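# Split magnet block stack into two equal stacks

## Task

Divide the tall pile of magnetic blocks into two tidy piles of the same height on the bench, and keep the neighbouring row of blocks upright and still more or less grouped. Both piles and the row must stay put on their own, with no gripper supporting them, and at the end the grippers must be opened and pulled away.

## Robot and tools

ROBOT. Two arms, left_arm and right_arm. Each has six revolute joints plus a parallel gripper. Base origins in the scene frame: left_arm at (-0.021, +0.329, 0) m, right_arm at (+0.049, -0.307, 0) m, each turned slightly about z. The scene frame has its origin on the table surface midway between the arms, +x pointing out across the table, +z up, and left_arm on the +y side. The names left and right do not tell you which side of an image an arm appears on.

GRIPPER. The fingers extend along the gripper's +z axis and close along its y axis. The reported end-effector point sits between the pads, roughly 1 cm short of the fingertips. Fully open the pad gap is 0.094 m.

execute_actions. Argument actions is a list holding zero or one item; optional pictures (true/false) asks for camera images, which come automatically only with an empty list.
- Empty list: no command, just returns the current state (with pictures).
- Motion item: {"rows": [...], "steps": n}. n is 7 to 15 control steps of 1/30 s each (15 if omitted). Each row is used for one step; if there are fewer rows than steps, the last row repeats.
- Wait item: {"steps": n} with n up to 300 and no rows; it counts from the previous result and your writing time is included.
A refused call sends nothing to the robot.

ROW LAYOUT. One flat list of 14 numbers covering both arms, even when only one moves: left_arm waist, shoulder, elbow, wrist pitch, wrist yaw, wrist roll, opening, then the same seven for right_arm. The joint values are absolute target angles in radians, in the same convention as the Joint positions readout, not offsets. Stated ranges for both arms: waist -2.618 to 3.054, shoulder 0.000 to 3.142, elbow 0.000 to 3.142, wrist pitch -1.571 to 1.571, wrist yaw -1.571 to 1.571, wrist roll -2.094 to 2.094. A target beyond a range end by more than 0.036 rad, and farther out than the joint's last reading, gets the call refused; true ends may sit 0.036 rad either side of the stated ones. Targets beyond the true end are clipped there and a result may report "joint sent to its limit" (possibly referring to an earlier action); its absence does not prove more travel is available. Opening is a scale from -1 (closed) to +1 (fully open), not metres.

MOTION LIMITS. Per step, each joint's target is held within a fixed lead of its measured angle: 0.202 rad waist, 0.258 shoulder, 0.238 elbow, 0.573 wrist pitch, 0.522 wrist yaw and roll. If targets would move a gripper more than 70 mm from where it is now, all of that arm's targets are pulled back proportionally. Distant targets therefore take several actions.

TIMING. Each result is captured 7 steps before its action finishes; those steps run while you compose the next reply, and arms keep heading for the last row you sent until they settle or a step is HELD. A new action is needed to push farther.

RESULTS. The state line gives, per arm, end_effector_position (m) and end_effector_quat_wxyz in the scene frame; positions can be off, more so at long reach. Joint positions and Joint velocities list each arm's six joints (rad, rad/s) then the pad gap (m, m/s). grip_measured is the measured opening on the same -1..1 scale you command, with a fixed per-gripper error of up to about 1 mm. Joint torques follow the joint order without the gripper; they have offsets, friction and noise, and are nonzero even unloaded. "joint command not followed" means a clearance check altered or blocked some joint targets; the rest of the row still ran. HELD marks steps where your row was partly or wholly not sent. MOTOR HOT appears from 75 °C; OVER-TEMPERATURE FAULT means an arm was stopped (90 °C) or went limp (100 °C).

GRIPPING. Between the extremes, fingers move to where grip_measured equals your command. To hold a block, command roughly 0.03 below the current grip_measured; a smaller difference holds more gently. Pad force tops out near 50 to 62 N. Holding loads heats motors, even while idle.

zoom_image: camera (cam_head_left, cam_head_right, cam_left_wrist, cam_right_wrist) and region [x0, y0, x1, y1] in pixels of that camera's last full 504x504 image, origin top-left, at most 504 by 504. Calibration (K, distortion, T_world_to_cam) is given per camera; wrist camera poses follow the arm's joint readings, and all calibrations may be slightly off.

read_manual: optional section "licences"; returns licence text only, no motion.

finished_scene: scene (integer) ends and grades the current scene irreversibly; the goal must already hold and keep holding.

AVOID. Knocking or placing any block off the table, letting the arms collide or press on each other, dropping blocks, slamming, shoving hard, toppling the row, and overheating motors. Occasional outside tugs on held parts or pushes on loose objects may occur. Finish with grippers open and clear of the stacks.

Each tool is called after "Request:" as name(argument=value, ...), one argument or row to a line, values as JSON.

## Session

Request:
execute_actions(
  actions=[],
)

Scene clock: 0.00 s of 4600.00 s.
left_arm: end_effector_position=(+0.2079, +0.3457, +0.1646) grip_measured=+1.000 end_effector_quat_wxyz=(+0.123, -0.278, +0.872, -0.384) | right_arm: end_effector_position=(+0.4964, -0.2453, +0.2763) grip_measured=+1.000 end_effector_quat_wxyz=(+0.485, -0.161, +0.859, +0.019)
Joint positions: left_arm=[ 0.478  1.304  0.991 -1.324  0.828  0.091  0.094] | right_arm=[ 0.236  1.462  1.328 -0.427 -0.113 -0.217  0.094]
Joint velocities: left_arm=[ 0.007 -0.012 -0.022  0.022  0.051  0.037  0.   ] | right_arm=[-0.017 -0.002 -0.007  0.037 -0.066 -0.11   0.   ]
Joint torques (N m, as the arm reports them, + toward a larger angle): no reading

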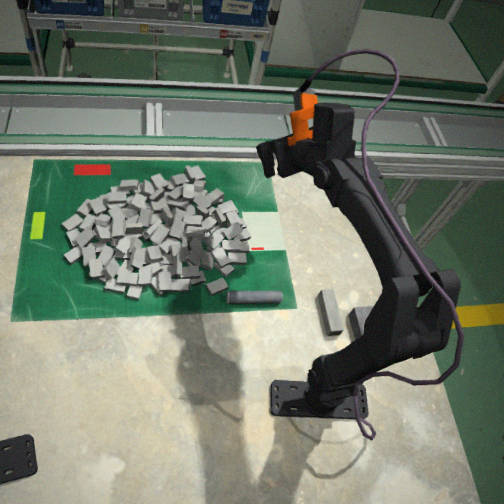

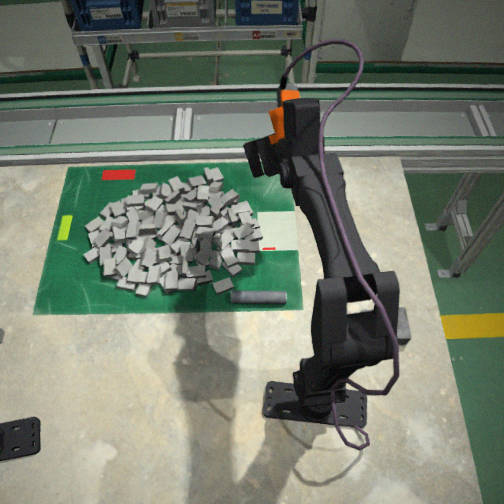

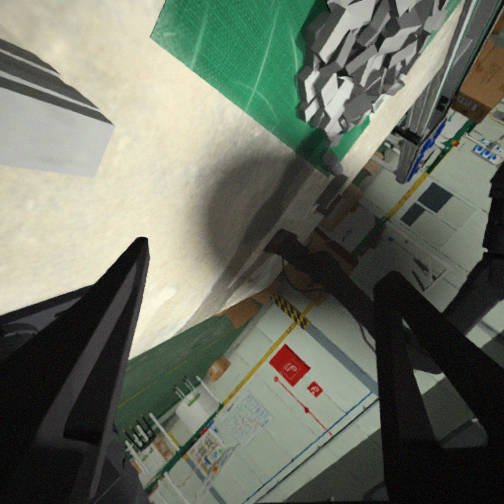

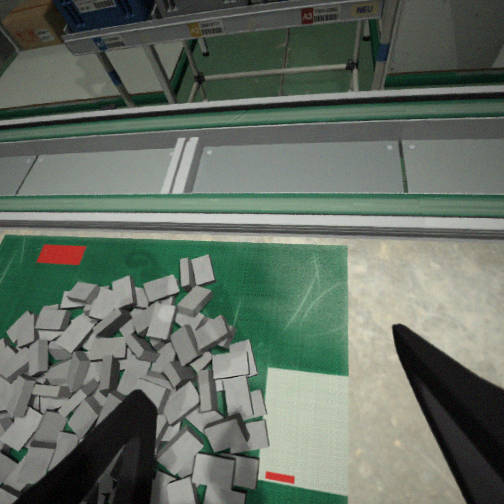

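Request:
zoom_image(
  camera="cam_head_left",
  region=[280, 260, 420, 380],
)

Request:
zoom_image(
  camera="cam_head_right",
  region=[340, 270, 460, 380],
)

Request:
zoom_image(
  camera="cam_left_wrist",
  region=[0, 0, 200, 200],
)

Request:
zoom_image(
  camera="cam_left_wrist",
  region=[270, 120, 400, 250],
)

Region (280, 260, 420, 380) of cam_head_left's 504x504 image, scaled by 3.600, with more detail than that image has; it fills the top 432 rows of this view, and the rest is white.

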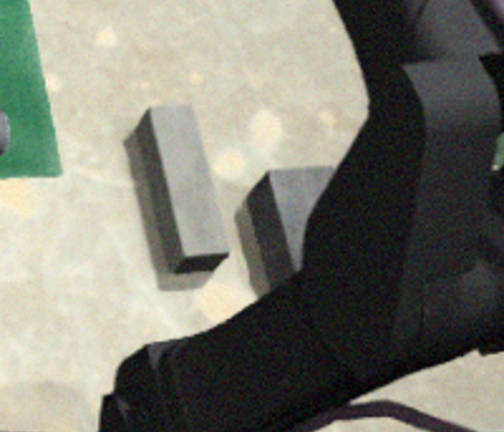

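Region (340, 270, 460, 380) of cam_head_right's 504x504 image, scaled by 4.200, with more detail than that image has; it fills the top 462 rows of this view, and the rest is white.

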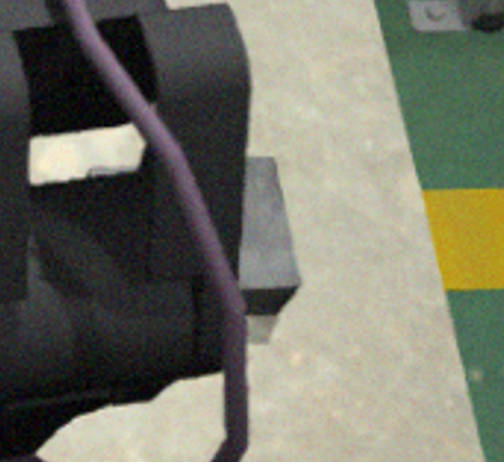

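Region (0, 0, 200, 200) of cam_left_wrist's 504x504 image, scaled by 2.520, with more detail than that image has.

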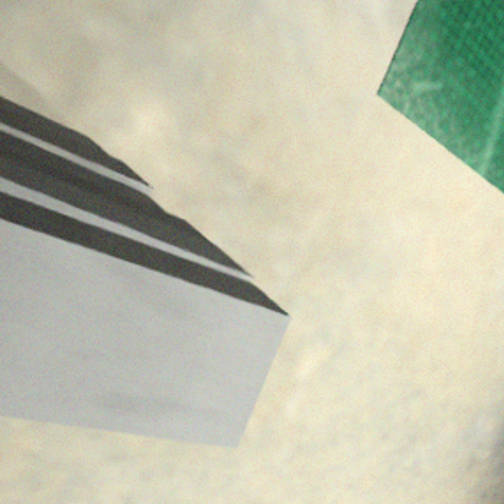

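Region (270, 120, 400, 250) of cam_left_wrist's 504x504 image, scaled by 3.877, with more detail than that image has.

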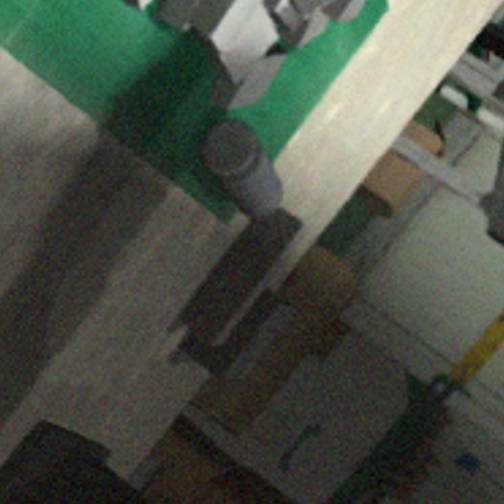

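Request:
execute_actions(
  actions=[
    {"rows": [[0.47,1.27,0.99,-1.31,0.828,0.09,1,0.28,1.465,1.3,-0.39,-0.11,-0.21,1],[0.46,1.22,0.985,-1.29,0.82,0.09,1,0.33,1.47,1.27,-0.34,-0.1,-0.2,1],[0.45,1.16,0.98,-1.26,0.8,0.08,1,0.4,1.48,1.23,-0.28,-0.1,-0.19,1],[0.43,1.08,0.97,-1.22,0.77,0.07,1,0.5,1.49,1.18,-0.2,-0.09,-0.17,1],[0.4,0.95,0.95,-1.15,0.7,0.06,1,0.7,1.5,1.05,0.05,-0.07,-0.14,1]], "steps": 15},
  ],
)

Scene clock: 5.23 s of 4600.00 s.
left_arm: end_effector_position=(+0.1977, +0.3360, +0.2016) grip_measured=+1.000 end_effector_quat_wxyz=(+0.264, -0.188, +0.902, -0.286) | right_arm: end_effector_position=(+0.4688, -0.1100, +0.2311) grip_measured=+1.000 end_effector_quat_wxyz=(+0.503, -0.267, +0.817, +0.092)
Joint positions: left_arm=[ 0.41   0.976  0.956 -1.22   0.741  0.07   0.094] | right_arm=[ 0.552  1.48   1.114 -0.133 -0.08  -0.177  0.094]
Joint velocities: left_arm=[-0.134 -1.238 -0.012  0.3   -0.154 -0.037  0.   ] | right_arm=[ 1.736  0.354 -0.862  0.916 -0.037  0.198  0.   ]
Joint torques (N m, as the arm reports them, + toward a larger angle): left_arm=[-0.16  3.17  6.5   1.36  0.2  -0.05] | right_arm=[ 0.56 -7.08  8.15  1.6   0.05  0.08]
Steps of this call (steps 1 to 90: nothing new was sent; then 1.97 s passed at rest; steps 91 to 98: the first 8 steps of this action). Readings (joint positions):
91: left_arm=[0.478 1.303 0.991 -1.324 0.827 0.090] | right_arm=[0.240 1.462 1.325 -0.421 -0.111 -0.217]
92: left_arm=[0.477 1.294 0.990 -1.320 0.822 0.090] | right_arm=[0.254 1.462 1.317 -0.404 -0.105 -0.215]
94: left_arm=[0.464 1.231 0.977 -1.291 0.801 0.082] | right_arm=[0.324 1.462 1.276 -0.339 -0.091 -0.205]
98: the state above

Request:
execute_actions(
  actions=[
    {"rows": [[0.39,0.94,0.95,-1.14,0.68,0.06,1,0.73,1.5,1.03,0.08,-0.07,-0.13,1],[0.37,0.92,0.945,-1.13,0.64,0.05,1,0.78,1.51,1.0,0.14,-0.06,-0.12,1],[0.34,0.89,0.94,-1.11,0.58,0.05,1,0.84,1.52,0.96,0.21,-0.06,-0.11,1],[0.31,0.86,0.935,-1.09,0.52,0.04,1,0.91,1.525,0.92,0.29,-0.05,-0.1,1],[0.28,0.82,0.93,-1.07,0.45,0.04,1,0.98,1.53,0.87,0.37,-0.04,-0.09,1],[0.25,0.79,0.925,-1.05,0.38,0.03,1,1.05,1.54,0.83,0.45,-0.04,-0.08,1],[0.22,0.76,0.92,-1.03,0.32,0.03,1,1.12,1.55,0.78,0.53,-0.03,-0.06,1],[0.19,0.72,0.915,-1.01,0.26,0.02,1,1.19,1.56,0.74,0.61,-0.03,-0.05,1],[0.16,0.69,0.91,-0.99,0.2,0.02,1,1.26,1.57,0.69,0.69,-0.02,-0.04,1],[0.13,0.66,0.905,-0.97,0.14,0.01,1,1.33,1.575,0.65,0.77,-0.01,-0.03,1],[0.1,0.63,0.9,-0.955,0.08,0.01,1,1.39,1.58,0.61,0.84,-0.01,-0.02,1],[0.08,0.61,0.895,-0.94,0.04,0,1,1.44,1.59,0.57,0.9,0,-0.01,1],[0.06,0.59,0.89,-0.93,0,0,1,1.49,1.595,0.544,0.95,0,0,1]], "steps": 15},
  ],
)

Request:
execute_actions(
  actions=[
    {"steps": 25},
  ],
  pictures=true,
)

Scene clock: 6.10 s of 4600.00 s.
left_arm: end_effector_position=(+0.1940, +0.3445, +0.2063) grip_measured=+1.000 end_effector_quat_wxyz=(+0.326, -0.123, +0.926, -0.144) | right_arm: end_effector_position=(+0.3489, +0.0580, +0.1981) grip_measured=+1.000 end_effector_quat_wxyz=(+0.535, -0.389, +0.713, +0.233)
Joint positions: left_arm=[ 0.245  0.807  0.925 -1.101  0.46   0.038  0.094] | right_arm=[ 1.01   1.525  0.856  0.344 -0.042 -0.103  0.094]
Joint velocities: left_arm=[-0.862 -1.082 -0.115  0.374 -1.399 -0.154  0.   ] | right_arm=[ 1.834  0.168 -1.184  1.604  0.051  0.139  0.   ]
Joint torques (N m, as the arm reports them, + toward a larger angle): left_arm=[-0.07 -1.29  7.08  1.85  0.32 -0.02] | right_arm=[-0.14 -5.58  5.7   1.21  0.11  0.12]
Steps of this call (steps 1 to 7: the last 7 steps of your previous action; steps 8 to 18: the robot went on to your last target; steps 19 to 26: the first 8 steps of this action). Readings (joint positions):
19: left_arm=[0.406 0.946 0.956 -1.175 0.692 0.059] | right_arm=[0.707 1.519 1.046 0.047 -0.079 -0.147]
20: left_arm=[0.399 0.946 0.956 -1.172 0.681 0.057] | right_arm=[0.716 1.519 1.040 0.064 -0.073 -0.143]
22: left_arm=[0.362 0.929 0.949 -1.151 0.631 0.052] | right_arm=[0.774 1.519 1.002 0.142 -0.054 -0.131]
26: the state above

Scene clock: 6.93 s of 4600.00 s.
left_arm: end_effector_position=(+0.1856, +0.3851, +0.2451) grip_measured=+1.000 end_effector_quat_wxyz=(+0.437, -0.117, +0.890, +0.056) | right_arm: end_effector_position=(+0.1432, +0.1299, +0.1683) grip_measured=+1.000 end_effector_quat_wxyz=(+0.517, -0.473, +0.579, +0.416)
Joint positions: left_arm=[ 0.07   0.597  0.898 -0.959  0.009  0.004  0.094] | right_arm=[ 1.496  1.604  0.542  0.944 -0.012 -0.008  0.094]
Joint velocities: left_arm=[-0.002 -0.007 -0.027 -0.037  0.051  0.037  0.   ] | right_arm=[-0.017 -0.007  0.002  0.007  0.022  0.037  0.   ]
Joint torques (N m, as the arm reports them, + toward a larger angle): left_arm=[-0.78  1.12  6.38  2.37 -0.08 -0.05] | right_arm=[-0.42 -6.86  6.27  1.57  0.13  0.1 ]
Kept back: nothing.
Steps of this call (steps 1 to 7: the last 7 steps of your previous action; steps 8 to 25: the robot went on to your last target). Readings (joint positions):
1: left_arm=[0.214 0.769 0.922 -1.086 0.410 0.035] | right_arm=[1.076 1.534 0.812 0.406 -0.040 -0.094]
2: left_arm=[0.184 0.732 0.919 -1.070 0.358 0.031] | right_arm=[1.144 1.544 0.766 0.472 -0.036 -0.084]
4: left_arm=[0.126 0.665 0.914 -1.036 0.255 0.023] | right_arm=[1.286 1.568 0.671 0.604 -0.029 -0.064]
8: left_arm=[0.071 0.598 0.909 -0.988 0.110 0.012] | right_arm=[1.508 1.603 0.550 0.776 -0.033 -0.034]
25: the state above
camera_calibration (this result's frames):
cam_left_wrist: T_world_to_cam=[[0.38511, -0.904236, 0.184521, 0.240068], [-0.922549, -0.382485, 0.0510837, 0.318452], [0.0243847, -0.189902, -0.9815, 0.413295], [0, 0, 0, 1]] pos_world=[0.191257, 0.417367, 0.345084]
cam_right_wrist: T_world_to_cam=[[0.909251, -0.215609, -0.356055, -0.0387646], [-0.415813, -0.509579, -0.753279, 0.299085], [-0.0190245, 0.832972, -0.552989, 0.0886363], [0, 0, 0, 1]] pos_world=[0.161296, 0.0702179, 0.260507]

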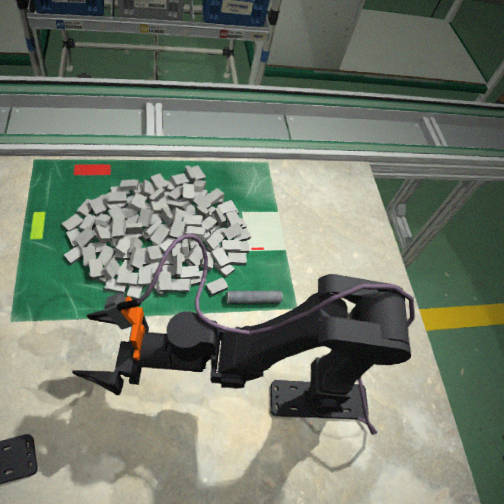

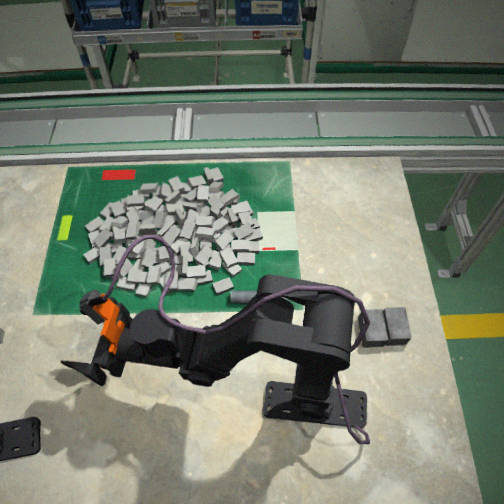

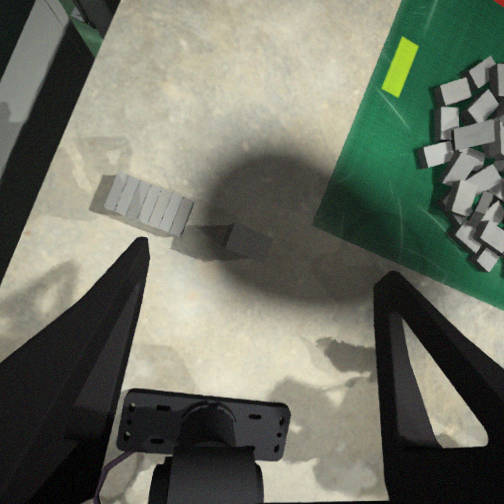

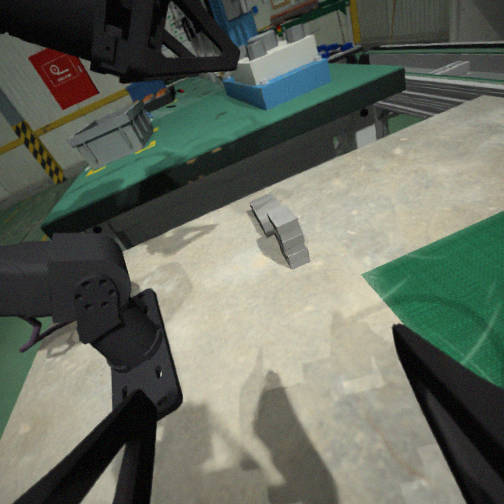

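Request:
zoom_image(
  camera="cam_right_wrist",
  region=[235, 185, 335, 285],
)

Request:
zoom_image(
  camera="cam_left_wrist",
  region=[90, 150, 290, 280],
)

Request:
zoom_image(
  camera="cam_left_wrist",
  region=[210, 205, 290, 275],
)

Region (235, 185, 335, 285) of cam_right_wrist's 504x504 image, scaled by 5.040, with more detail than that image has.

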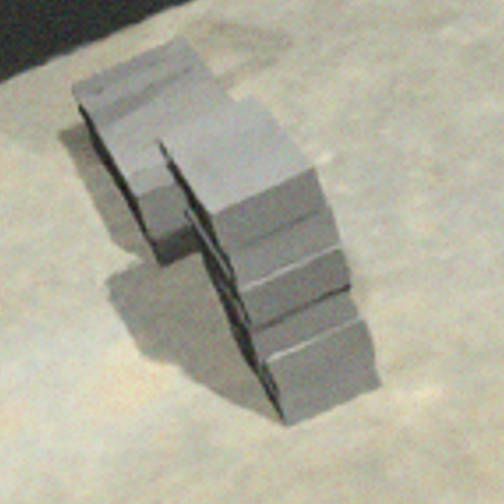

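Region (90, 150, 290, 280) of cam_left_wrist's 504x504 image, scaled by 2.520, with more detail than that image has; it fills the top 328 rows of this view, and the rest is white.

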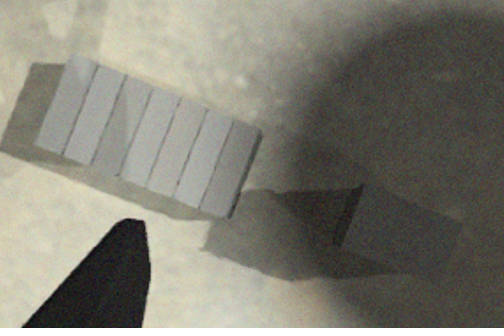

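Region (210, 205, 290, 275) of cam_left_wrist's 504x504 image, scaled by 6.300, with more detail than that image has; it fills the top 441 rows of this view, and the rest is white.

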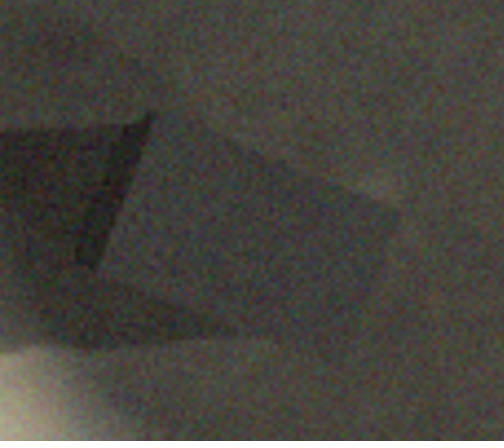

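Request:
execute_actions(
  actions=[
    {"rows": [[0.06,0.61,0.9,-0.95,0,-0.03,0.95,1.49,1.595,0.544,0.95,0,0,1],[0.058,0.64,0.91,-0.96,0,-0.09,0.9,1.49,1.595,0.544,0.95,0,0,1],[0.054,0.68,0.92,-0.98,0,-0.17,0.83,1.49,1.595,0.544,0.95,0,0,1],[0.05,0.73,0.935,-1.0,0,-0.27,0.76,1.49,1.595,0.544,0.95,0,0,1],[0.045,0.79,0.95,-1.03,0,-0.38,0.69,1.49,1.595,0.544,0.95,0,0,1],[0.039,0.86,0.97,-1.06,0,-0.5,0.62,1.49,1.595,0.544,0.95,0,0,1],[0.033,0.93,0.99,-1.09,0,-0.62,0.55,1.49,1.595,0.544,0.95,0,0,1],[0.026,1.0,1.01,-1.12,0,-0.75,0.48,1.49,1.595,0.544,0.95,0,0,1],[0.02,1.07,1.03,-1.15,0,-0.88,0.41,1.49,1.595,0.544,0.95,0,0,1],[0.014,1.14,1.05,-1.18,0,-1.0,0.34,1.49,1.595,0.544,0.95,0,0,1],[0.008,1.21,1.07,-1.21,0,-1.12,0.27,1.49,1.595,0.544,0.95,0,0,1],[0.002,1.27,1.087,-1.235,0,-1.22,0.2,1.49,1.595,0.544,0.95,0,0,1],[-0.003,1.33,1.1,-1.26,0,-1.31,0.15,1.49,1.595,0.544,0.95,0,0,1],[-0.008,1.37,1.115,-1.275,0,-1.38,0.12,1.49,1.595,0.544,0.95,0,0,1],[-0.014,1.405,1.123,-1.289,0,-1.423,0.1,1.49,1.595,0.544,0.95,0,0,1]], "steps": 15},
  ],
)

Request:
execute_actions(
  actions=[
    {"steps": 28},
  ],
  pictures=true,
)

Scene clock: 16.57 s of 4600.00 s.
left_arm: end_effector_position=(+0.2068, +0.3855, +0.2031) grip_measured=+0.513 end_effector_quat_wxyz=(+0.312, -0.289, +0.905, -0.023) | right_arm: end_effector_position=(+0.1434, +0.1299, +0.1689) grip_measured=+1.000 end_effector_quat_wxyz=(+0.518, -0.472, +0.579, +0.417)
Joint positions: left_arm=[ 0.045  0.867  0.962 -1.029  0.006 -0.374  0.071] | right_arm=[ 1.496  1.604  0.542  0.947 -0.011 -0.008  0.094]
Joint velocities: left_arm=[-0.149  2.093  0.564 -0.52   0.051 -2.44  -0.063] | right_arm=[-0.017  0.002  0.002  0.007 -0.007  0.022  0.   ]
Joint torques (N m, as the arm reports them, + toward a larger angle): left_arm=[-0.74  0.38  8.54  1.6  -0.04  0.04] | right_arm=[-0.45 -6.89  6.23  1.56  0.14  0.09]
Steps of this call (steps 1 to 30: the robot went on to your last target; steps 31 to 90: nothing new was sent; then 6.37 s passed at rest; steps 91 to 98: the first 8 steps of this action). Readings (joint positions):
91: left_arm=[0.070 0.597 0.898 -0.958 0.007 -0.001] | right_arm=[1.496 1.604 0.542 0.947 -0.011 -0.008]
92: left_arm=[0.069 0.601 0.898 -0.959 0.007 -0.016] | right_arm=[1.496 1.604 0.542 0.947 -0.011 -0.008]
94: left_arm=[0.065 0.639 0.904 -0.968 0.007 -0.084] | right_arm=[1.496 1.604 0.542 0.947 -0.011 -0.008]
98: the state above

Scene clock: 17.50 s of 4600.00 s.
left_arm: end_effector_position=(+0.2007, +0.3719, +0.1085) grip_measured=+0.103 end_effector_quat_wxyz=(-0.013, -0.720, +0.694, +0.004) | right_arm: end_effector_position=(+0.1434, +0.1299, +0.1690) grip_measured=+1.000 end_effector_quat_wxyz=(+0.518, -0.472, +0.579, +0.417)
Joint positions: left_arm=[-0.005  1.426  1.094 -1.266  0.008 -1.413  0.052] | right_arm=[ 1.496  1.604  0.542  0.947 -0.011 -0.008  0.094]
Joint velocities: left_arm=[-0.012 -0.002 -0.002 -0.022  0.022 -0.066 -0.   ] | right_arm=[ 0.002 -0.002 -0.002 -0.081 -0.066 -0.037  0.   ]
Joint torques (N m, as the arm reports them, + toward a larger angle): left_arm=[-0.74 -5.68  9.27  0.14 -0.08 -0.08] | right_arm=[-0.4  -6.91  6.31  1.57  0.13  0.1 ]
Kept back: nothing.
Steps of this call (steps 1 to 7: the last 7 steps of your previous action; steps 8 to 28: the robot went on to your last target). Readings (joint positions):
1: left_arm=[0.039 0.941 0.982 -1.047 0.006 -0.471] | right_arm=[1.496 1.604 0.542 0.947 -0.011 -0.008]
2: left_arm=[0.033 1.017 1.001 -1.066 0.006 -0.571] | right_arm=[1.496 1.604 0.542 0.947 -0.011 -0.008]
4: left_arm=[0.021 1.164 1.037 -1.109 0.006 -0.773] | right_arm=[1.496 1.604 0.542 0.947 -0.011 -0.008]
8: left_arm=[0.000 1.389 1.081 -1.184 0.007 -1.132] | right_arm=[1.496 1.604 0.542 0.947 -0.011 -0.008]
28: the state above
camera_calibration (this result's frames):
cam_left_wrist: T_world_to_cam=[[0.963682, 0.265719, -0.0266551, -0.28071], [0.173961, -0.548886, 0.817595, 0.0929737], [0.20262, -0.792538, -0.575177, 0.420672], [0, 0, 0, 1]] pos_world=[0.169105, 0.459021, 0.158464]
cam_right_wrist: T_world_to_cam=[[0.909214, -0.215257, -0.356362, -0.038611], [-0.415932, -0.506955, -0.754981, 0.29971], [-0.0181446, 0.834662, -0.550463, 0.0882341], [0, 0, 0, 1]] pos_world=[0.161366, 0.0699824, 0.261085]

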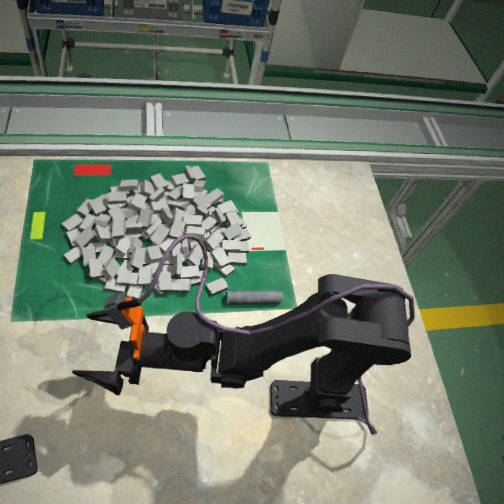

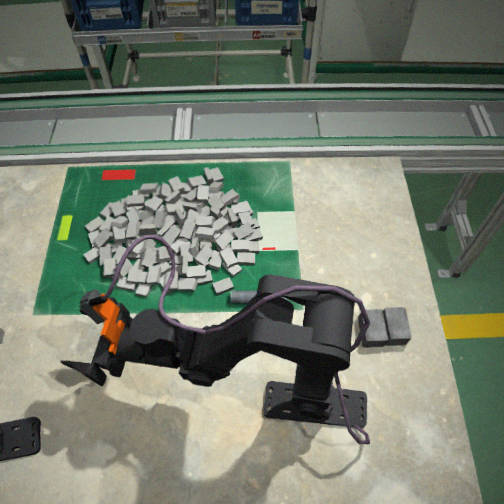

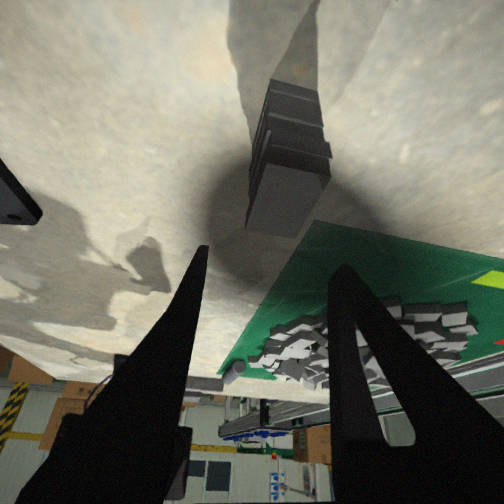

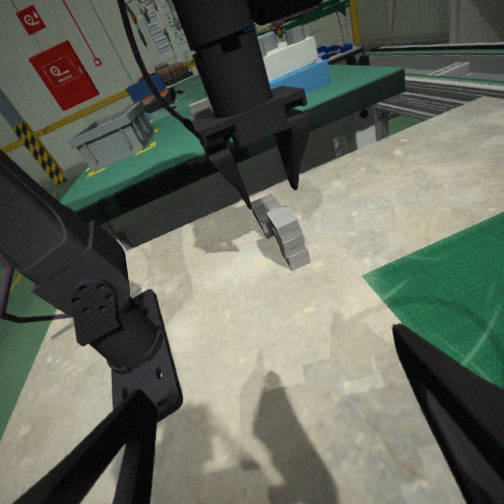

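Request:
zoom_image(
  camera="cam_left_wrist",
  region=[190, 65, 390, 285],
)

Request:
zoom_image(
  camera="cam_left_wrist",
  region=[240, 70, 350, 190],
)

Region (190, 65, 390, 285) of cam_left_wrist's 504x504 image, scaled by 2.291, with more detail than that image has; it fills the left 458 columns of this view, and the rest is white.

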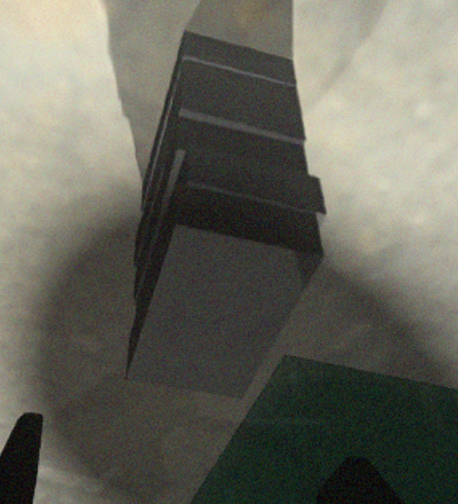

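Region (240, 70, 350, 190) of cam_left_wrist's 504x504 image, scaled by 4.200, with more detail than that image has; it fills the left 462 columns of this view, and the rest is white.

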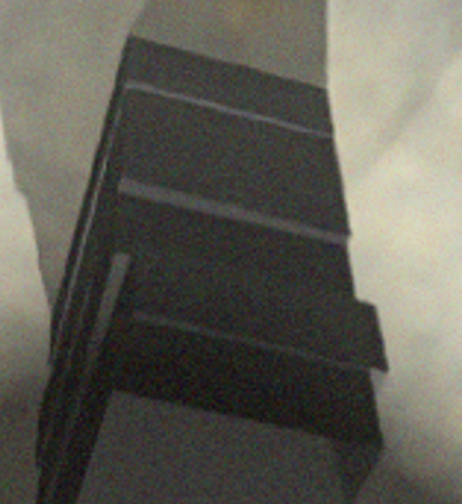

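Request:
execute_actions(
  actions=[
    {"rows": [[0.0,1.406,1.09,-1.21,-0.01,-1.43,0.2,1.49,1.595,0.544,0.95,0,0,1],[0.003,1.407,1.083,-1.19,-0.015,-1.43,0.25,1.49,1.595,0.544,0.95,0,0,1],[0.005,1.409,1.072,-1.17,-0.015,-1.43,0.25,1.49,1.595,0.544,0.95,0,0,1],[0.005,1.411,1.058,-1.15,-0.015,-1.43,0.25,1.49,1.595,0.544,0.95,0,0,1],[0.005,1.413,1.042,-1.13,-0.015,-1.43,0.25,1.49,1.595,0.544,0.95,0,0,1],[0.005,1.415,1.025,-1.11,-0.015,-1.43,0.25,1.49,1.595,0.544,0.95,0,0,1],[0.005,1.418,1.008,-1.09,-0.015,-1.43,0.25,1.49,1.595,0.544,0.95,0,0,1],[0.005,1.42,0.991,-1.07,-0.015,-1.43,0.25,1.49,1.595,0.544,0.95,0,0,1],[0.005,1.423,0.974,-1.05,-0.015,-1.43,0.25,1.49,1.595,0.544,0.95,0,0,1],[0.005,1.426,0.957,-1.032,-0.015,-1.43,0.25,1.49,1.595,0.544,0.95,0,0,1],[0.005,1.428,0.94,-1.015,-0.015,-1.43,0.25,1.49,1.595,0.544,0.95,0,0,1],[0.005,1.431,0.924,-1.002,-0.015,-1.43,0.25,1.49,1.595,0.544,0.95,0,0,1],[0.005,1.433,0.909,-0.992,-0.015,-1.43,0.25,1.49,1.595,0.544,0.95,0,0,1],[0.005,1.435,0.896,-0.986,-0.015,-1.43,0.25,1.49,1.595,0.544,0.95,0,0,1],[0.005,1.436,0.887,-0.984,-0.015,-1.43,0.25,1.49,1.595,0.544,0.95,0,0,1]], "steps": 15},
  ],
)

Request:
execute_actions(
  actions=[
    {"steps": 20},
  ],
  pictures=true,
)

Scene clock: 20.47 s of 4600.00 s.
left_arm: end_effector_position=(+0.2134, +0.3754, +0.0934) grip_measured=+0.247 end_effector_quat_wxyz=(+0.013, -0.723, +0.690, -0.011) | right_arm: end_effector_position=(+0.1434, +0.1299, +0.1690) grip_measured=+1.000 end_effector_quat_wxyz=(+0.518, -0.472, +0.579, +0.417)
Joint positions: left_arm=[-0.005  1.426  1.034 -1.146  0.003 -1.422  0.059] | right_arm=[ 1.496  1.604  0.542  0.947 -0.011 -0.007  0.094]
Joint velocities: left_arm=[-0.007 -0.002 -0.525  0.447 -0.022  0.022 -0.   ] | right_arm=[-0.002 -0.017 -0.007  0.007 -0.007  0.007  0.   ]
Joint torques (N m, as the arm reports them, + toward a larger angle): left_arm=[ 0.82 -4.59  5.65  0.47 -0.21 -0.09] | right_arm=[-0.46 -6.88  6.28  1.57  0.15  0.08]
Steps of this call (steps 1 to 30: the robot went on to your last target; steps 31 to 81: nothing new was sent; steps 82 to 89: the first 8 steps of this action). Readings (joint positions):
82: left_arm=[-0.005 1.426 1.094 -1.262 0.008 -1.418] | right_arm=[1.496 1.604 0.542 0.947 -0.011 -0.008]
83: left_arm=[-0.005 1.426 1.094 -1.253 0.007 -1.419] | right_arm=[1.496 1.604 0.542 0.947 -0.011 -0.008]
85: left_arm=[-0.005 1.426 1.088 -1.222 0.005 -1.421] | right_arm=[1.496 1.604 0.542 0.947 -0.011 -0.008]
89: the state above

Scene clock: 21.13 s of 4600.00 s.
left_arm: end_effector_position=(+0.2078, +0.3744, +0.0576) grip_measured=+0.247 end_effector_quat_wxyz=(+0.014, -0.724, +0.690, -0.011) | right_arm: end_effector_position=(+0.1434, +0.1299, +0.1690) grip_measured=+1.000 end_effector_quat_wxyz=(+0.518, -0.472, +0.579, +0.417)
Joint positions: left_arm=[-0.005  1.432  0.894 -0.995  0.002 -1.424  0.059] | right_arm=[ 1.496  1.604  0.542  0.947 -0.011 -0.007  0.094]
Joint velocities: left_arm=[ 0.007 -0.032  0.027  0.066 -0.007  0.051 -0.   ] | right_arm=[ 0.007  0.002 -0.017  0.066  0.022  0.051  0.   ]
Joint torques (N m, as the arm reports them, + toward a larger angle): left_arm=[ 0.84 -3.76  5.96  0.6  -0.2  -0.05] | right_arm=[-0.44 -6.9   6.23  1.57  0.13  0.1 ]
Kept back: nothing.
Steps of this call (steps 1 to 7: the last 7 steps of your previous action; steps 8 to 20: the robot went on to your last target). Readings (joint positions):
1: left_arm=[-0.005 1.426 1.015 -1.128 0.002 -1.422] | right_arm=[1.496 1.604 0.542 0.947 -0.011 -0.007]
2: left_arm=[-0.005 1.426 0.997 -1.111 0.002 -1.423] | right_arm=[1.496 1.604 0.542 0.947 -0.011 -0.007]
4: left_arm=[-0.005 1.426 0.961 -1.077 0.002 -1.423] | right_arm=[1.496 1.604 0.542 0.947 -0.011 -0.007]
8: left_arm=[-0.005 1.427 0.904 -1.031 0.002 -1.424] | right_arm=[1.496 1.604 0.542 0.947 -0.011 -0.007]
20: the state above
camera_calibration (this result's frames):
cam_left_wrist: T_world_to_cam=[[0.960455, 0.275932, 0.0372637, -0.296489], [0.129829, -0.562202, 0.816746, 0.148897], [0.246316, -0.779609, -0.575793, 0.378085], [0, 0, 0, 1]] pos_world=[0.172305, 0.460279, 0.107136]
cam_right_wrist: T_world_to_cam=[[0.909073, -0.215269, -0.356716, -0.0385294], [-0.416235, -0.506878, -0.754867, 0.299724], [-0.018312, 0.834706, -0.550391, 0.0882401], [0, 0, 0, 1]] pos_world=[0.161397, 0.0699744, 0.261074]

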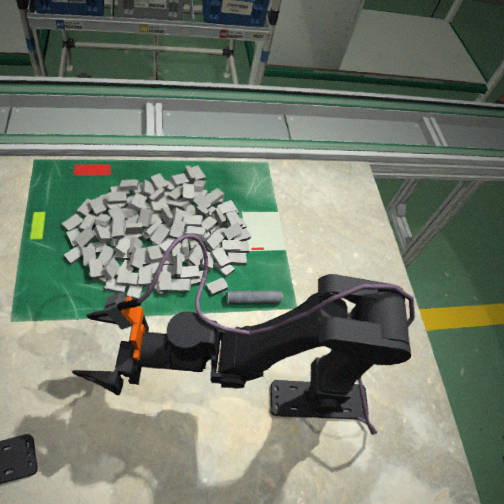

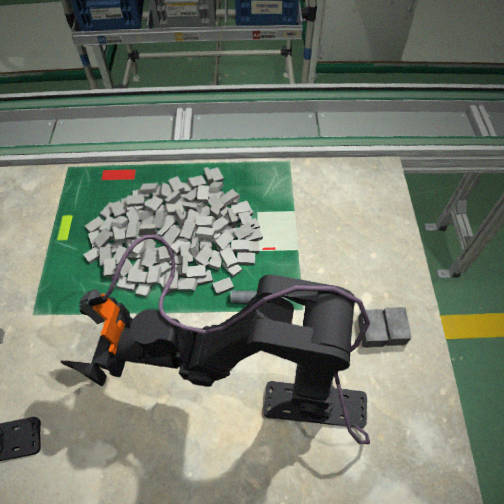

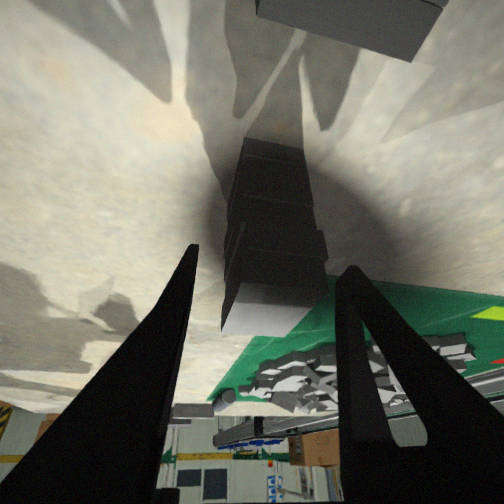

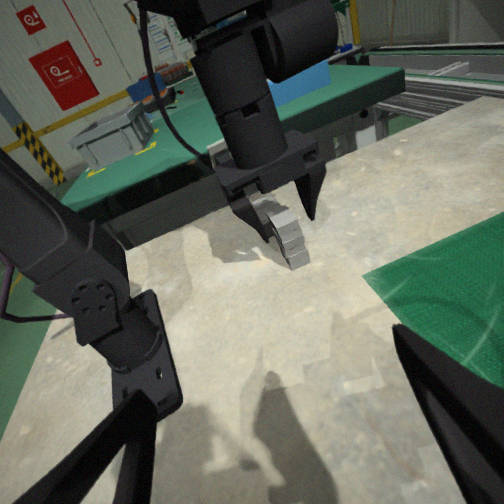

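Request:
execute_actions(
  actions=[
    {"rows": [[0.007,1.441,0.885,-0.984,-0.015,-1.43,0.25,1.49,1.595,0.544,0.95,0,0,1],[0.007,1.446,0.882,-0.983,-0.015,-1.43,0.2,1.49,1.595,0.544,0.95,0,0,1],[0.007,1.451,0.879,-0.981,-0.015,-1.43,0.15,1.49,1.595,0.544,0.95,0,0,1],[0.007,1.455,0.876,-0.979,-0.015,-1.43,0.1,1.49,1.595,0.544,0.95,0,0,1],[0.007,1.459,0.873,-0.977,-0.015,-1.43,0.05,1.49,1.595,0.544,0.95,0,0,1],[0.007,1.462,0.871,-0.975,-0.015,-1.43,0,1.49,1.595,0.544,0.95,0,0,1],[0.007,1.465,0.869,-0.974,-0.015,-1.43,-0.05,1.49,1.595,0.544,0.95,0,0,1],[0.007,1.466,0.868,-0.973,-0.015,-1.43,-0.1,1.49,1.595,0.544,0.95,0,0,1]], "steps": 10},
  ],
)

Request:
execute_actions(
  actions=[
    {"steps": 18},
  ],
  pictures=true,
)

Scene clock: 21.80 s of 4600.00 s.
left_arm: end_effector_position=(+0.2083, +0.3745, +0.0573) grip_measured=+0.172 end_effector_quat_wxyz=(+0.015, -0.724, +0.690, -0.012) | right_arm: end_effector_position=(+0.1434, +0.1299, +0.1690) grip_measured=+1.000 end_effector_quat_wxyz=(+0.518, -0.472, +0.579, +0.417)
Joint positions: left_arm=[-0.005  1.434  0.894 -0.993  0.002 -1.424  0.055] | right_arm=[ 1.496  1.604  0.542  0.947 -0.011 -0.007  0.094]
Joint velocities: left_arm=[ 0.002  0.066  0.012  0.022 -0.037 -0.022 -0.04 ] | right_arm=[ 0.007 -0.002  0.002  0.007 -0.037  0.007  0.   ]
Joint torques (N m, as the arm reports them, + toward a larger angle): left_arm=[ 0.98 -3.07  5.27  0.64 -0.18 -0.08] | right_arm=[-0.43 -6.93  6.28  1.56  0.13  0.09]
Steps of this call (steps 1 to 15: the robot went on to your last target; steps 16 to 17: nothing new was sent; steps 18 to 20: the first 3 steps of this action). Readings (joint positions):
18: left_arm=[-0.005 1.432 0.894 -0.993 0.002 -1.424] | right_arm=[1.496 1.604 0.542 0.947 -0.011 -0.007]
19: left_arm=[-0.005 1.432 0.894 -0.993 0.002 -1.424] | right_arm=[1.496 1.604 0.542 0.947 -0.011 -0.007]
20: the state above

Scene clock: 22.40 s of 4600.00 s.
left_arm: end_effector_position=(+0.2040, +0.3737, +0.0475) grip_measured=-0.097 end_effector_quat_wxyz=(+0.001, -0.724, +0.690, -0.002) | right_arm: end_effector_position=(+0.1434, +0.1299, +0.1690) grip_measured=+1.000 end_effector_quat_wxyz=(+0.518, -0.472, +0.579, +0.417)
Joint positions: left_arm=[-0.005  1.462  0.878 -0.982  0.002 -1.424  0.042] | right_arm=[ 1.496  1.604  0.542  0.947 -0.011 -0.007  0.094]
Joint velocities: left_arm=[-0.007  0.012 -0.012 -0.022  0.037 -0.095 -0.001] | right_arm=[ 0.012 -0.002  0.007 -0.081 -0.007 -0.051  0.   ]
Joint torques (N m, as the arm reports them, + toward a larger angle): left_arm=[ 1.   -3.98  5.53  0.55 -0.17 -0.07] | right_arm=[-0.47 -6.86  6.24  1.57  0.14  0.11]
Kept back: nothing.
Steps of this call (steps 1 to 7: the last 7 steps of your previous action; steps 8 to 18: the robot went on to your last target). Readings (joint positions):
1: left_arm=[-0.005 1.437 0.894 -0.992 0.002 -1.424] | right_arm=[1.496 1.604 0.542 0.947 -0.011 -0.007]
2: left_arm=[-0.005 1.442 0.894 -0.991 0.002 -1.424] | right_arm=[1.496 1.604 0.542 0.947 -0.011 -0.007]
4: left_arm=[-0.005 1.451 0.889 -0.986 0.002 -1.424] | right_arm=[1.496 1.604 0.542 0.947 -0.011 -0.007]
8: left_arm=[-0.005 1.462 0.878 -0.984 0.002 -1.424] | right_arm=[1.496 1.604 0.542 0.947 -0.011 -0.007]
18: the state above
camera_calibration (this result's frames):
cam_left_wrist: T_world_to_cam=[[0.961021, 0.276431, 0.00499421, -0.290992], [0.156069, -0.557314, 0.815502, 0.150174], [0.228213, -0.782935, -0.578732, 0.377727], [0, 0, 0, 1]] pos_world=[0.170009, 0.459869, 0.0975892]
cam_right_wrist: T_world_to_cam=[[0.909073, -0.215269, -0.356716, -0.0385294], [-0.416235, -0.506878, -0.754867, 0.299724], [-0.018312, 0.834706, -0.550391, 0.0882401], [0, 0, 0, 1]] pos_world=[0.161397, 0.0699744, 0.261074]

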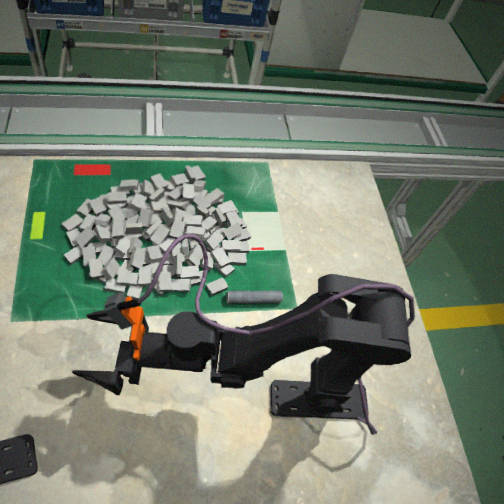

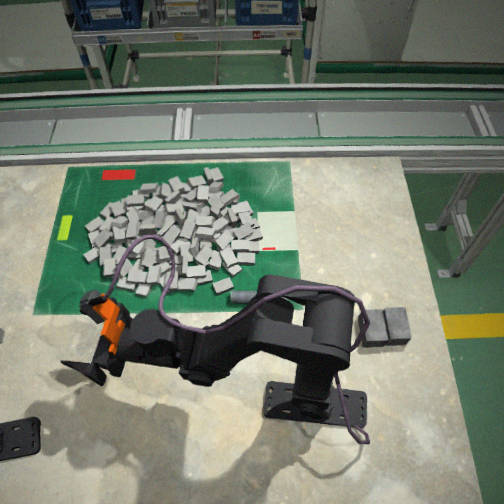

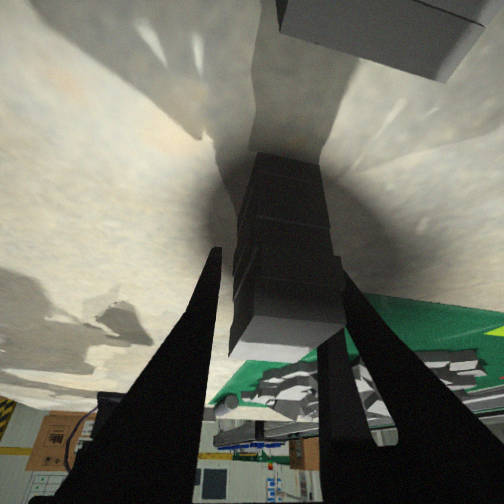

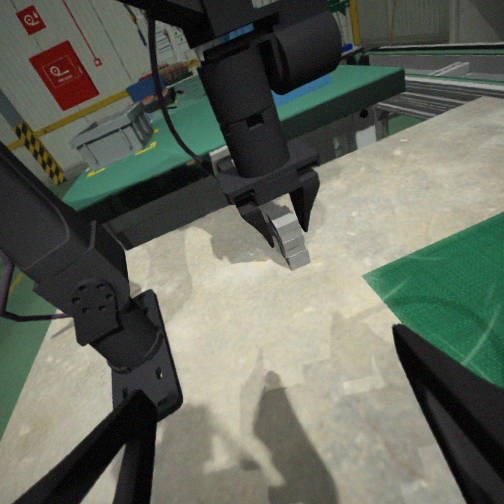

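Request:
zoom_image(
  camera="cam_left_wrist",
  region=[190, 140, 370, 380],
)

Request:
zoom_image(
  camera="cam_right_wrist",
  region=[230, 170, 340, 280],
)

Region (190, 140, 370, 380) of cam_left_wrist's 504x504 image, scaled by 2.100, with more detail than that image has; it fills the left 378 columns of this view, and the rest is white.

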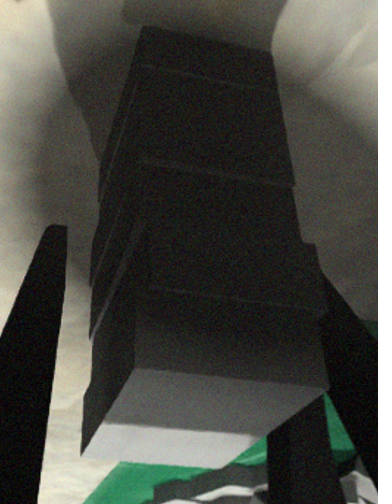

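Region (230, 170, 340, 280) of cam_right_wrist's 504x504 image, scaled by 4.582, with more detail than that image has.

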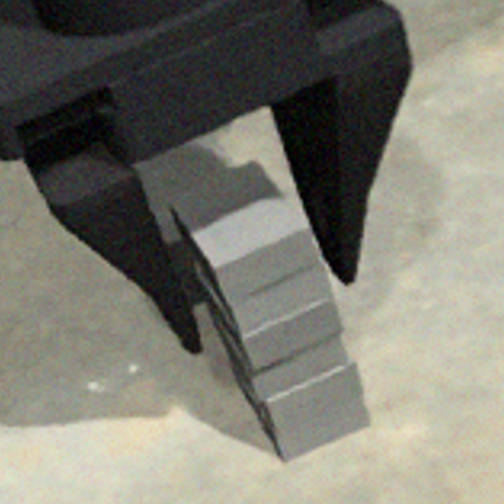

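Request:
execute_actions(
  actions=[
    {"rows": [[0.007,1.466,0.864,-0.973,-0.015,-1.43,-0.14,1.49,1.595,0.544,0.95,0,0,1],[0.007,1.466,0.86,-0.973,-0.015,-1.43,-0.18,1.49,1.595,0.544,0.95,0,0,1],[0.007,1.466,0.86,-0.973,-0.015,-1.43,-0.22,1.49,1.595,0.544,0.95,0,0,1],[0.007,1.466,0.86,-0.973,-0.015,-1.43,-0.26,1.49,1.595,0.544,0.95,0,0,1],[0.007,1.466,0.86,-0.973,-0.015,-1.43,-0.29,1.49,1.595,0.544,0.95,0,0,1],[0.007,1.466,0.86,-0.973,-0.015,-1.43,-0.32,1.49,1.595,0.544,0.95,0,0,1],[0.007,1.466,0.86,-0.973,-0.015,-1.43,-0.34,1.49,1.595,0.544,0.95,0,0,1],[0.007,1.466,0.86,-0.973,-0.015,-1.43,-0.36,1.49,1.595,0.544,0.95,0,0,1],[0.007,1.466,0.86,-0.973,-0.015,-1.43,-0.38,1.49,1.595,0.544,0.95,0,0,1],[0.007,1.466,0.86,-0.973,-0.015,-1.43,-0.4,1.49,1.595,0.544,0.95,0,0,1],[0.007,1.466,0.86,-0.973,-0.015,-1.43,-0.42,1.49,1.595,0.544,0.95,0,0,1],[0.007,1.466,0.86,-0.973,-0.015,-1.43,-0.44,1.49,1.595,0.544,0.95,0,0,1],[0.007,1.466,0.86,-0.973,-0.015,-1.43,-0.455,1.49,1.595,0.544,0.95,0,0,1],[0.007,1.466,0.86,-0.973,-0.015,-1.43,-0.47,1.49,1.595,0.544,0.95,0,0,1],[0.007,1.466,0.86,-0.973,-0.015,-1.43,-0.485,1.49,1.595,0.544,0.95,0,0,1]], "steps": 15},
  ],
)

Request:
execute_actions(
  actions=[
    {"steps": 16},
  ],
  pictures=true,
)

Scene clock: 25.63 s of 4600.00 s.
left_arm: end_effector_position=(+0.2041, +0.3738, +0.0475) grip_measured=-0.349 end_effector_quat_wxyz=(+0.001, -0.724, +0.690, -0.002) | right_arm: end_effector_position=(+0.1434, +0.1299, +0.1690) grip_measured=+1.000 end_effector_quat_wxyz=(+0.518, -0.472, +0.579, +0.417)
Joint positions: left_arm=[-0.005  1.462  0.878 -0.982  0.002 -1.424  0.031] | right_arm=[ 1.496  1.604  0.542  0.947 -0.011 -0.007  0.094]
Joint velocities: left_arm=[-0.017  0.002 -0.012 -0.051 -0.007 -0.051 -0.016] | right_arm=[-0.012 -0.002 -0.012 -0.022 -0.022 -0.007  0.   ]
Joint torques (N m, as the arm reports them, + toward a larger angle): left_arm=[ 0.96 -3.97  4.79  0.53 -0.18 -0.07] | right_arm=[-0.43 -6.87  6.26  1.58  0.14  0.08]
Steps of this call (steps 1 to 15: the robot went on to your last target; steps 16 to 89: nothing new was sent; steps 90 to 97: the first 8 steps of this action). Readings (joint positions):
90: left_arm=[-0.005 1.462 0.878 -0.982 0.002 -1.424] | right_arm=[1.496 1.604 0.542 0.947 -0.011 -0.007]
91: left_arm=[-0.005 1.462 0.878 -0.982 0.002 -1.424] | right_arm=[1.496 1.604 0.542 0.947 -0.011 -0.007]
93: left_arm=[-0.005 1.462 0.878 -0.982 0.002 -1.424] | right_arm=[1.496 1.604 0.542 0.947 -0.011 -0.007]
97: the state above

Scene clock: 26.17 s of 4600.00 s.
left_arm: end_effector_position=(+0.2046, +0.3739, +0.0472) grip_measured=-0.453 end_effector_quat_wxyz=(+0.003, -0.724, +0.690, -0.003) | right_arm: end_effector_position=(+0.1434, +0.1299, +0.1690) grip_measured=+1.000 end_effector_quat_wxyz=(+0.518, -0.472, +0.579, +0.417)
Joint positions: left_arm=[-0.005  1.462  0.877 -0.978  0.002 -1.425  0.026] | right_arm=[ 1.496  1.604  0.542  0.947 -0.011 -0.007  0.094]
Joint velocities: left_arm=[ 0.002 -0.007 -0.007  0.022  0.066 -0.007  0.001] | right_arm=[ 0.017  0.007 -0.017  0.007 -0.037 -0.095  0.   ]
Joint torques (N m, as the arm reports them, + toward a larger angle): left_arm=[ 0.97 -3.9   4.93  0.5  -0.2  -0.06] | right_arm=[-0.44 -6.87  6.24  1.58  0.13  0.1 ]
Kept back: nothing.
Steps of this call (steps 1 to 7: the last 7 steps of your previous action; steps 8 to 15: the robot went on to your last target; step 16: nothing new was sent). Readings (joint positions):
1: left_arm=[-0.005 1.462 0.878 -0.980 0.002 -1.424] | right_arm=[1.496 1.604 0.542 0.947 -0.011 -0.007]
2: left_arm=[-0.005 1.462 0.878 -0.979 0.002 -1.424] | right_arm=[1.496 1.604 0.542 0.947 -0.011 -0.007]
4: left_arm=[-0.005 1.462 0.878 -0.978 0.002 -1.424] | right_arm=[1.496 1.604 0.542 0.947 -0.011 -0.007]
8: left_arm=[-0.005 1.462 0.877 -0.978 0.002 -1.425] | right_arm=[1.496 1.604 0.542 0.947 -0.011 -0.007]
16: the state above
All arms were judged still, so your last target was given up. Only a new action makes them travel on or press farther. Fingers that are still opening or closing keep moving.
camera_calibration (this result's frames):
cam_left_wrist: T_world_to_cam=[[0.960896, 0.276794, 0.00803408, -0.291903], [0.15384, -0.557735, 0.815637, 0.15097], [0.230244, -0.782507, -0.578508, 0.376938], [0, 0, 0, 1]] pos_world=[0.170475, 0.459955, 0.0972701]
cam_right_wrist: T_world_to_cam=[[0.909073, -0.215269, -0.356716, -0.0385294], [-0.416235, -0.506878, -0.754867, 0.299724], [-0.018312, 0.834706, -0.550391, 0.0882401], [0, 0, 0, 1]] pos_world=[0.161397, 0.0699744, 0.261074]

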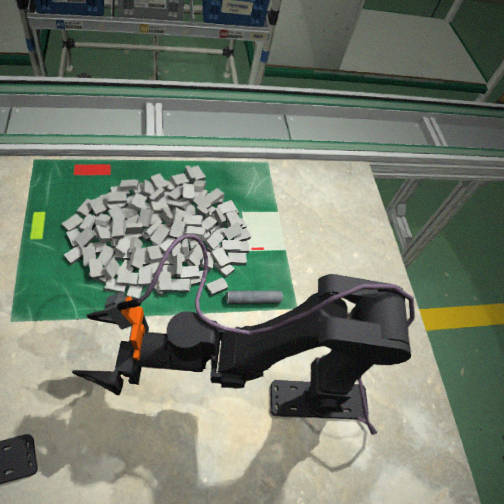

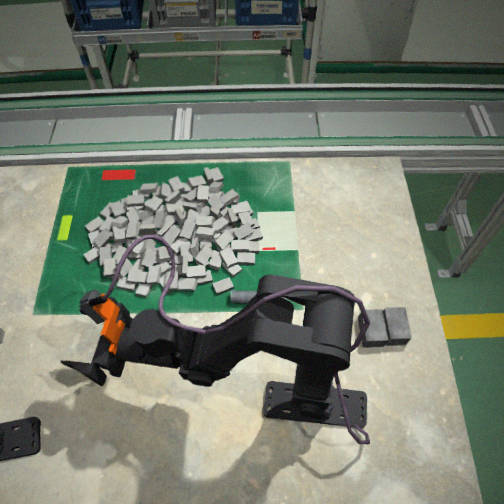

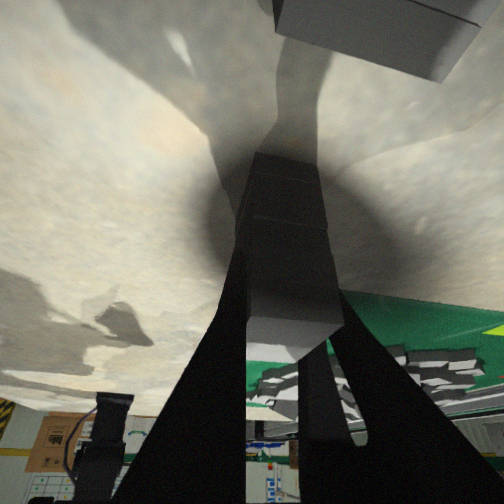

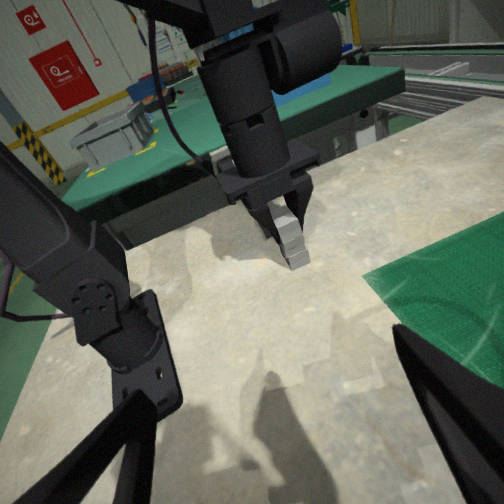

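Request:
zoom_image(
  camera="cam_right_wrist",
  region=[240, 180, 340, 280],
)

Request:
zoom_image(
  camera="cam_left_wrist",
  region=[210, 140, 370, 370],
)

Region (240, 180, 340, 280) of cam_right_wrist's 504x504 image, scaled by 5.040, with more detail than that image has.

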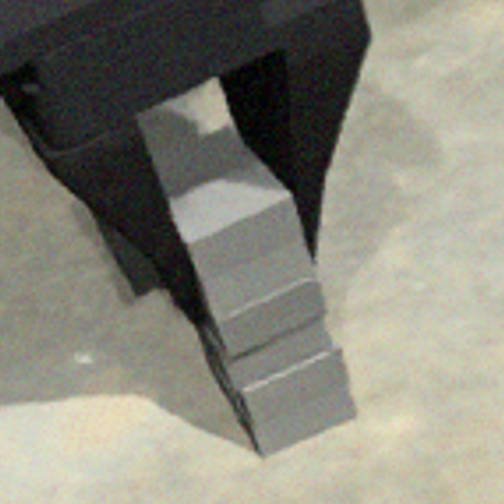

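Region (210, 140, 370, 370) of cam_left_wrist's 504x504 image, scaled by 2.191, with more detail than that image has; it fills the left 351 columns of this view, and the rest is white.

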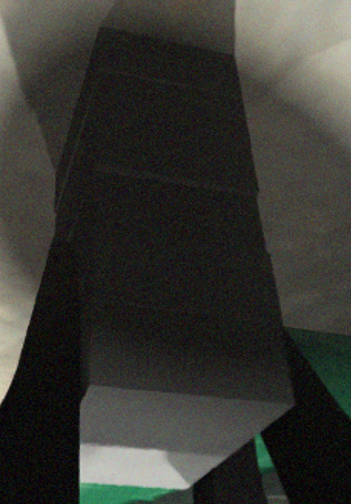

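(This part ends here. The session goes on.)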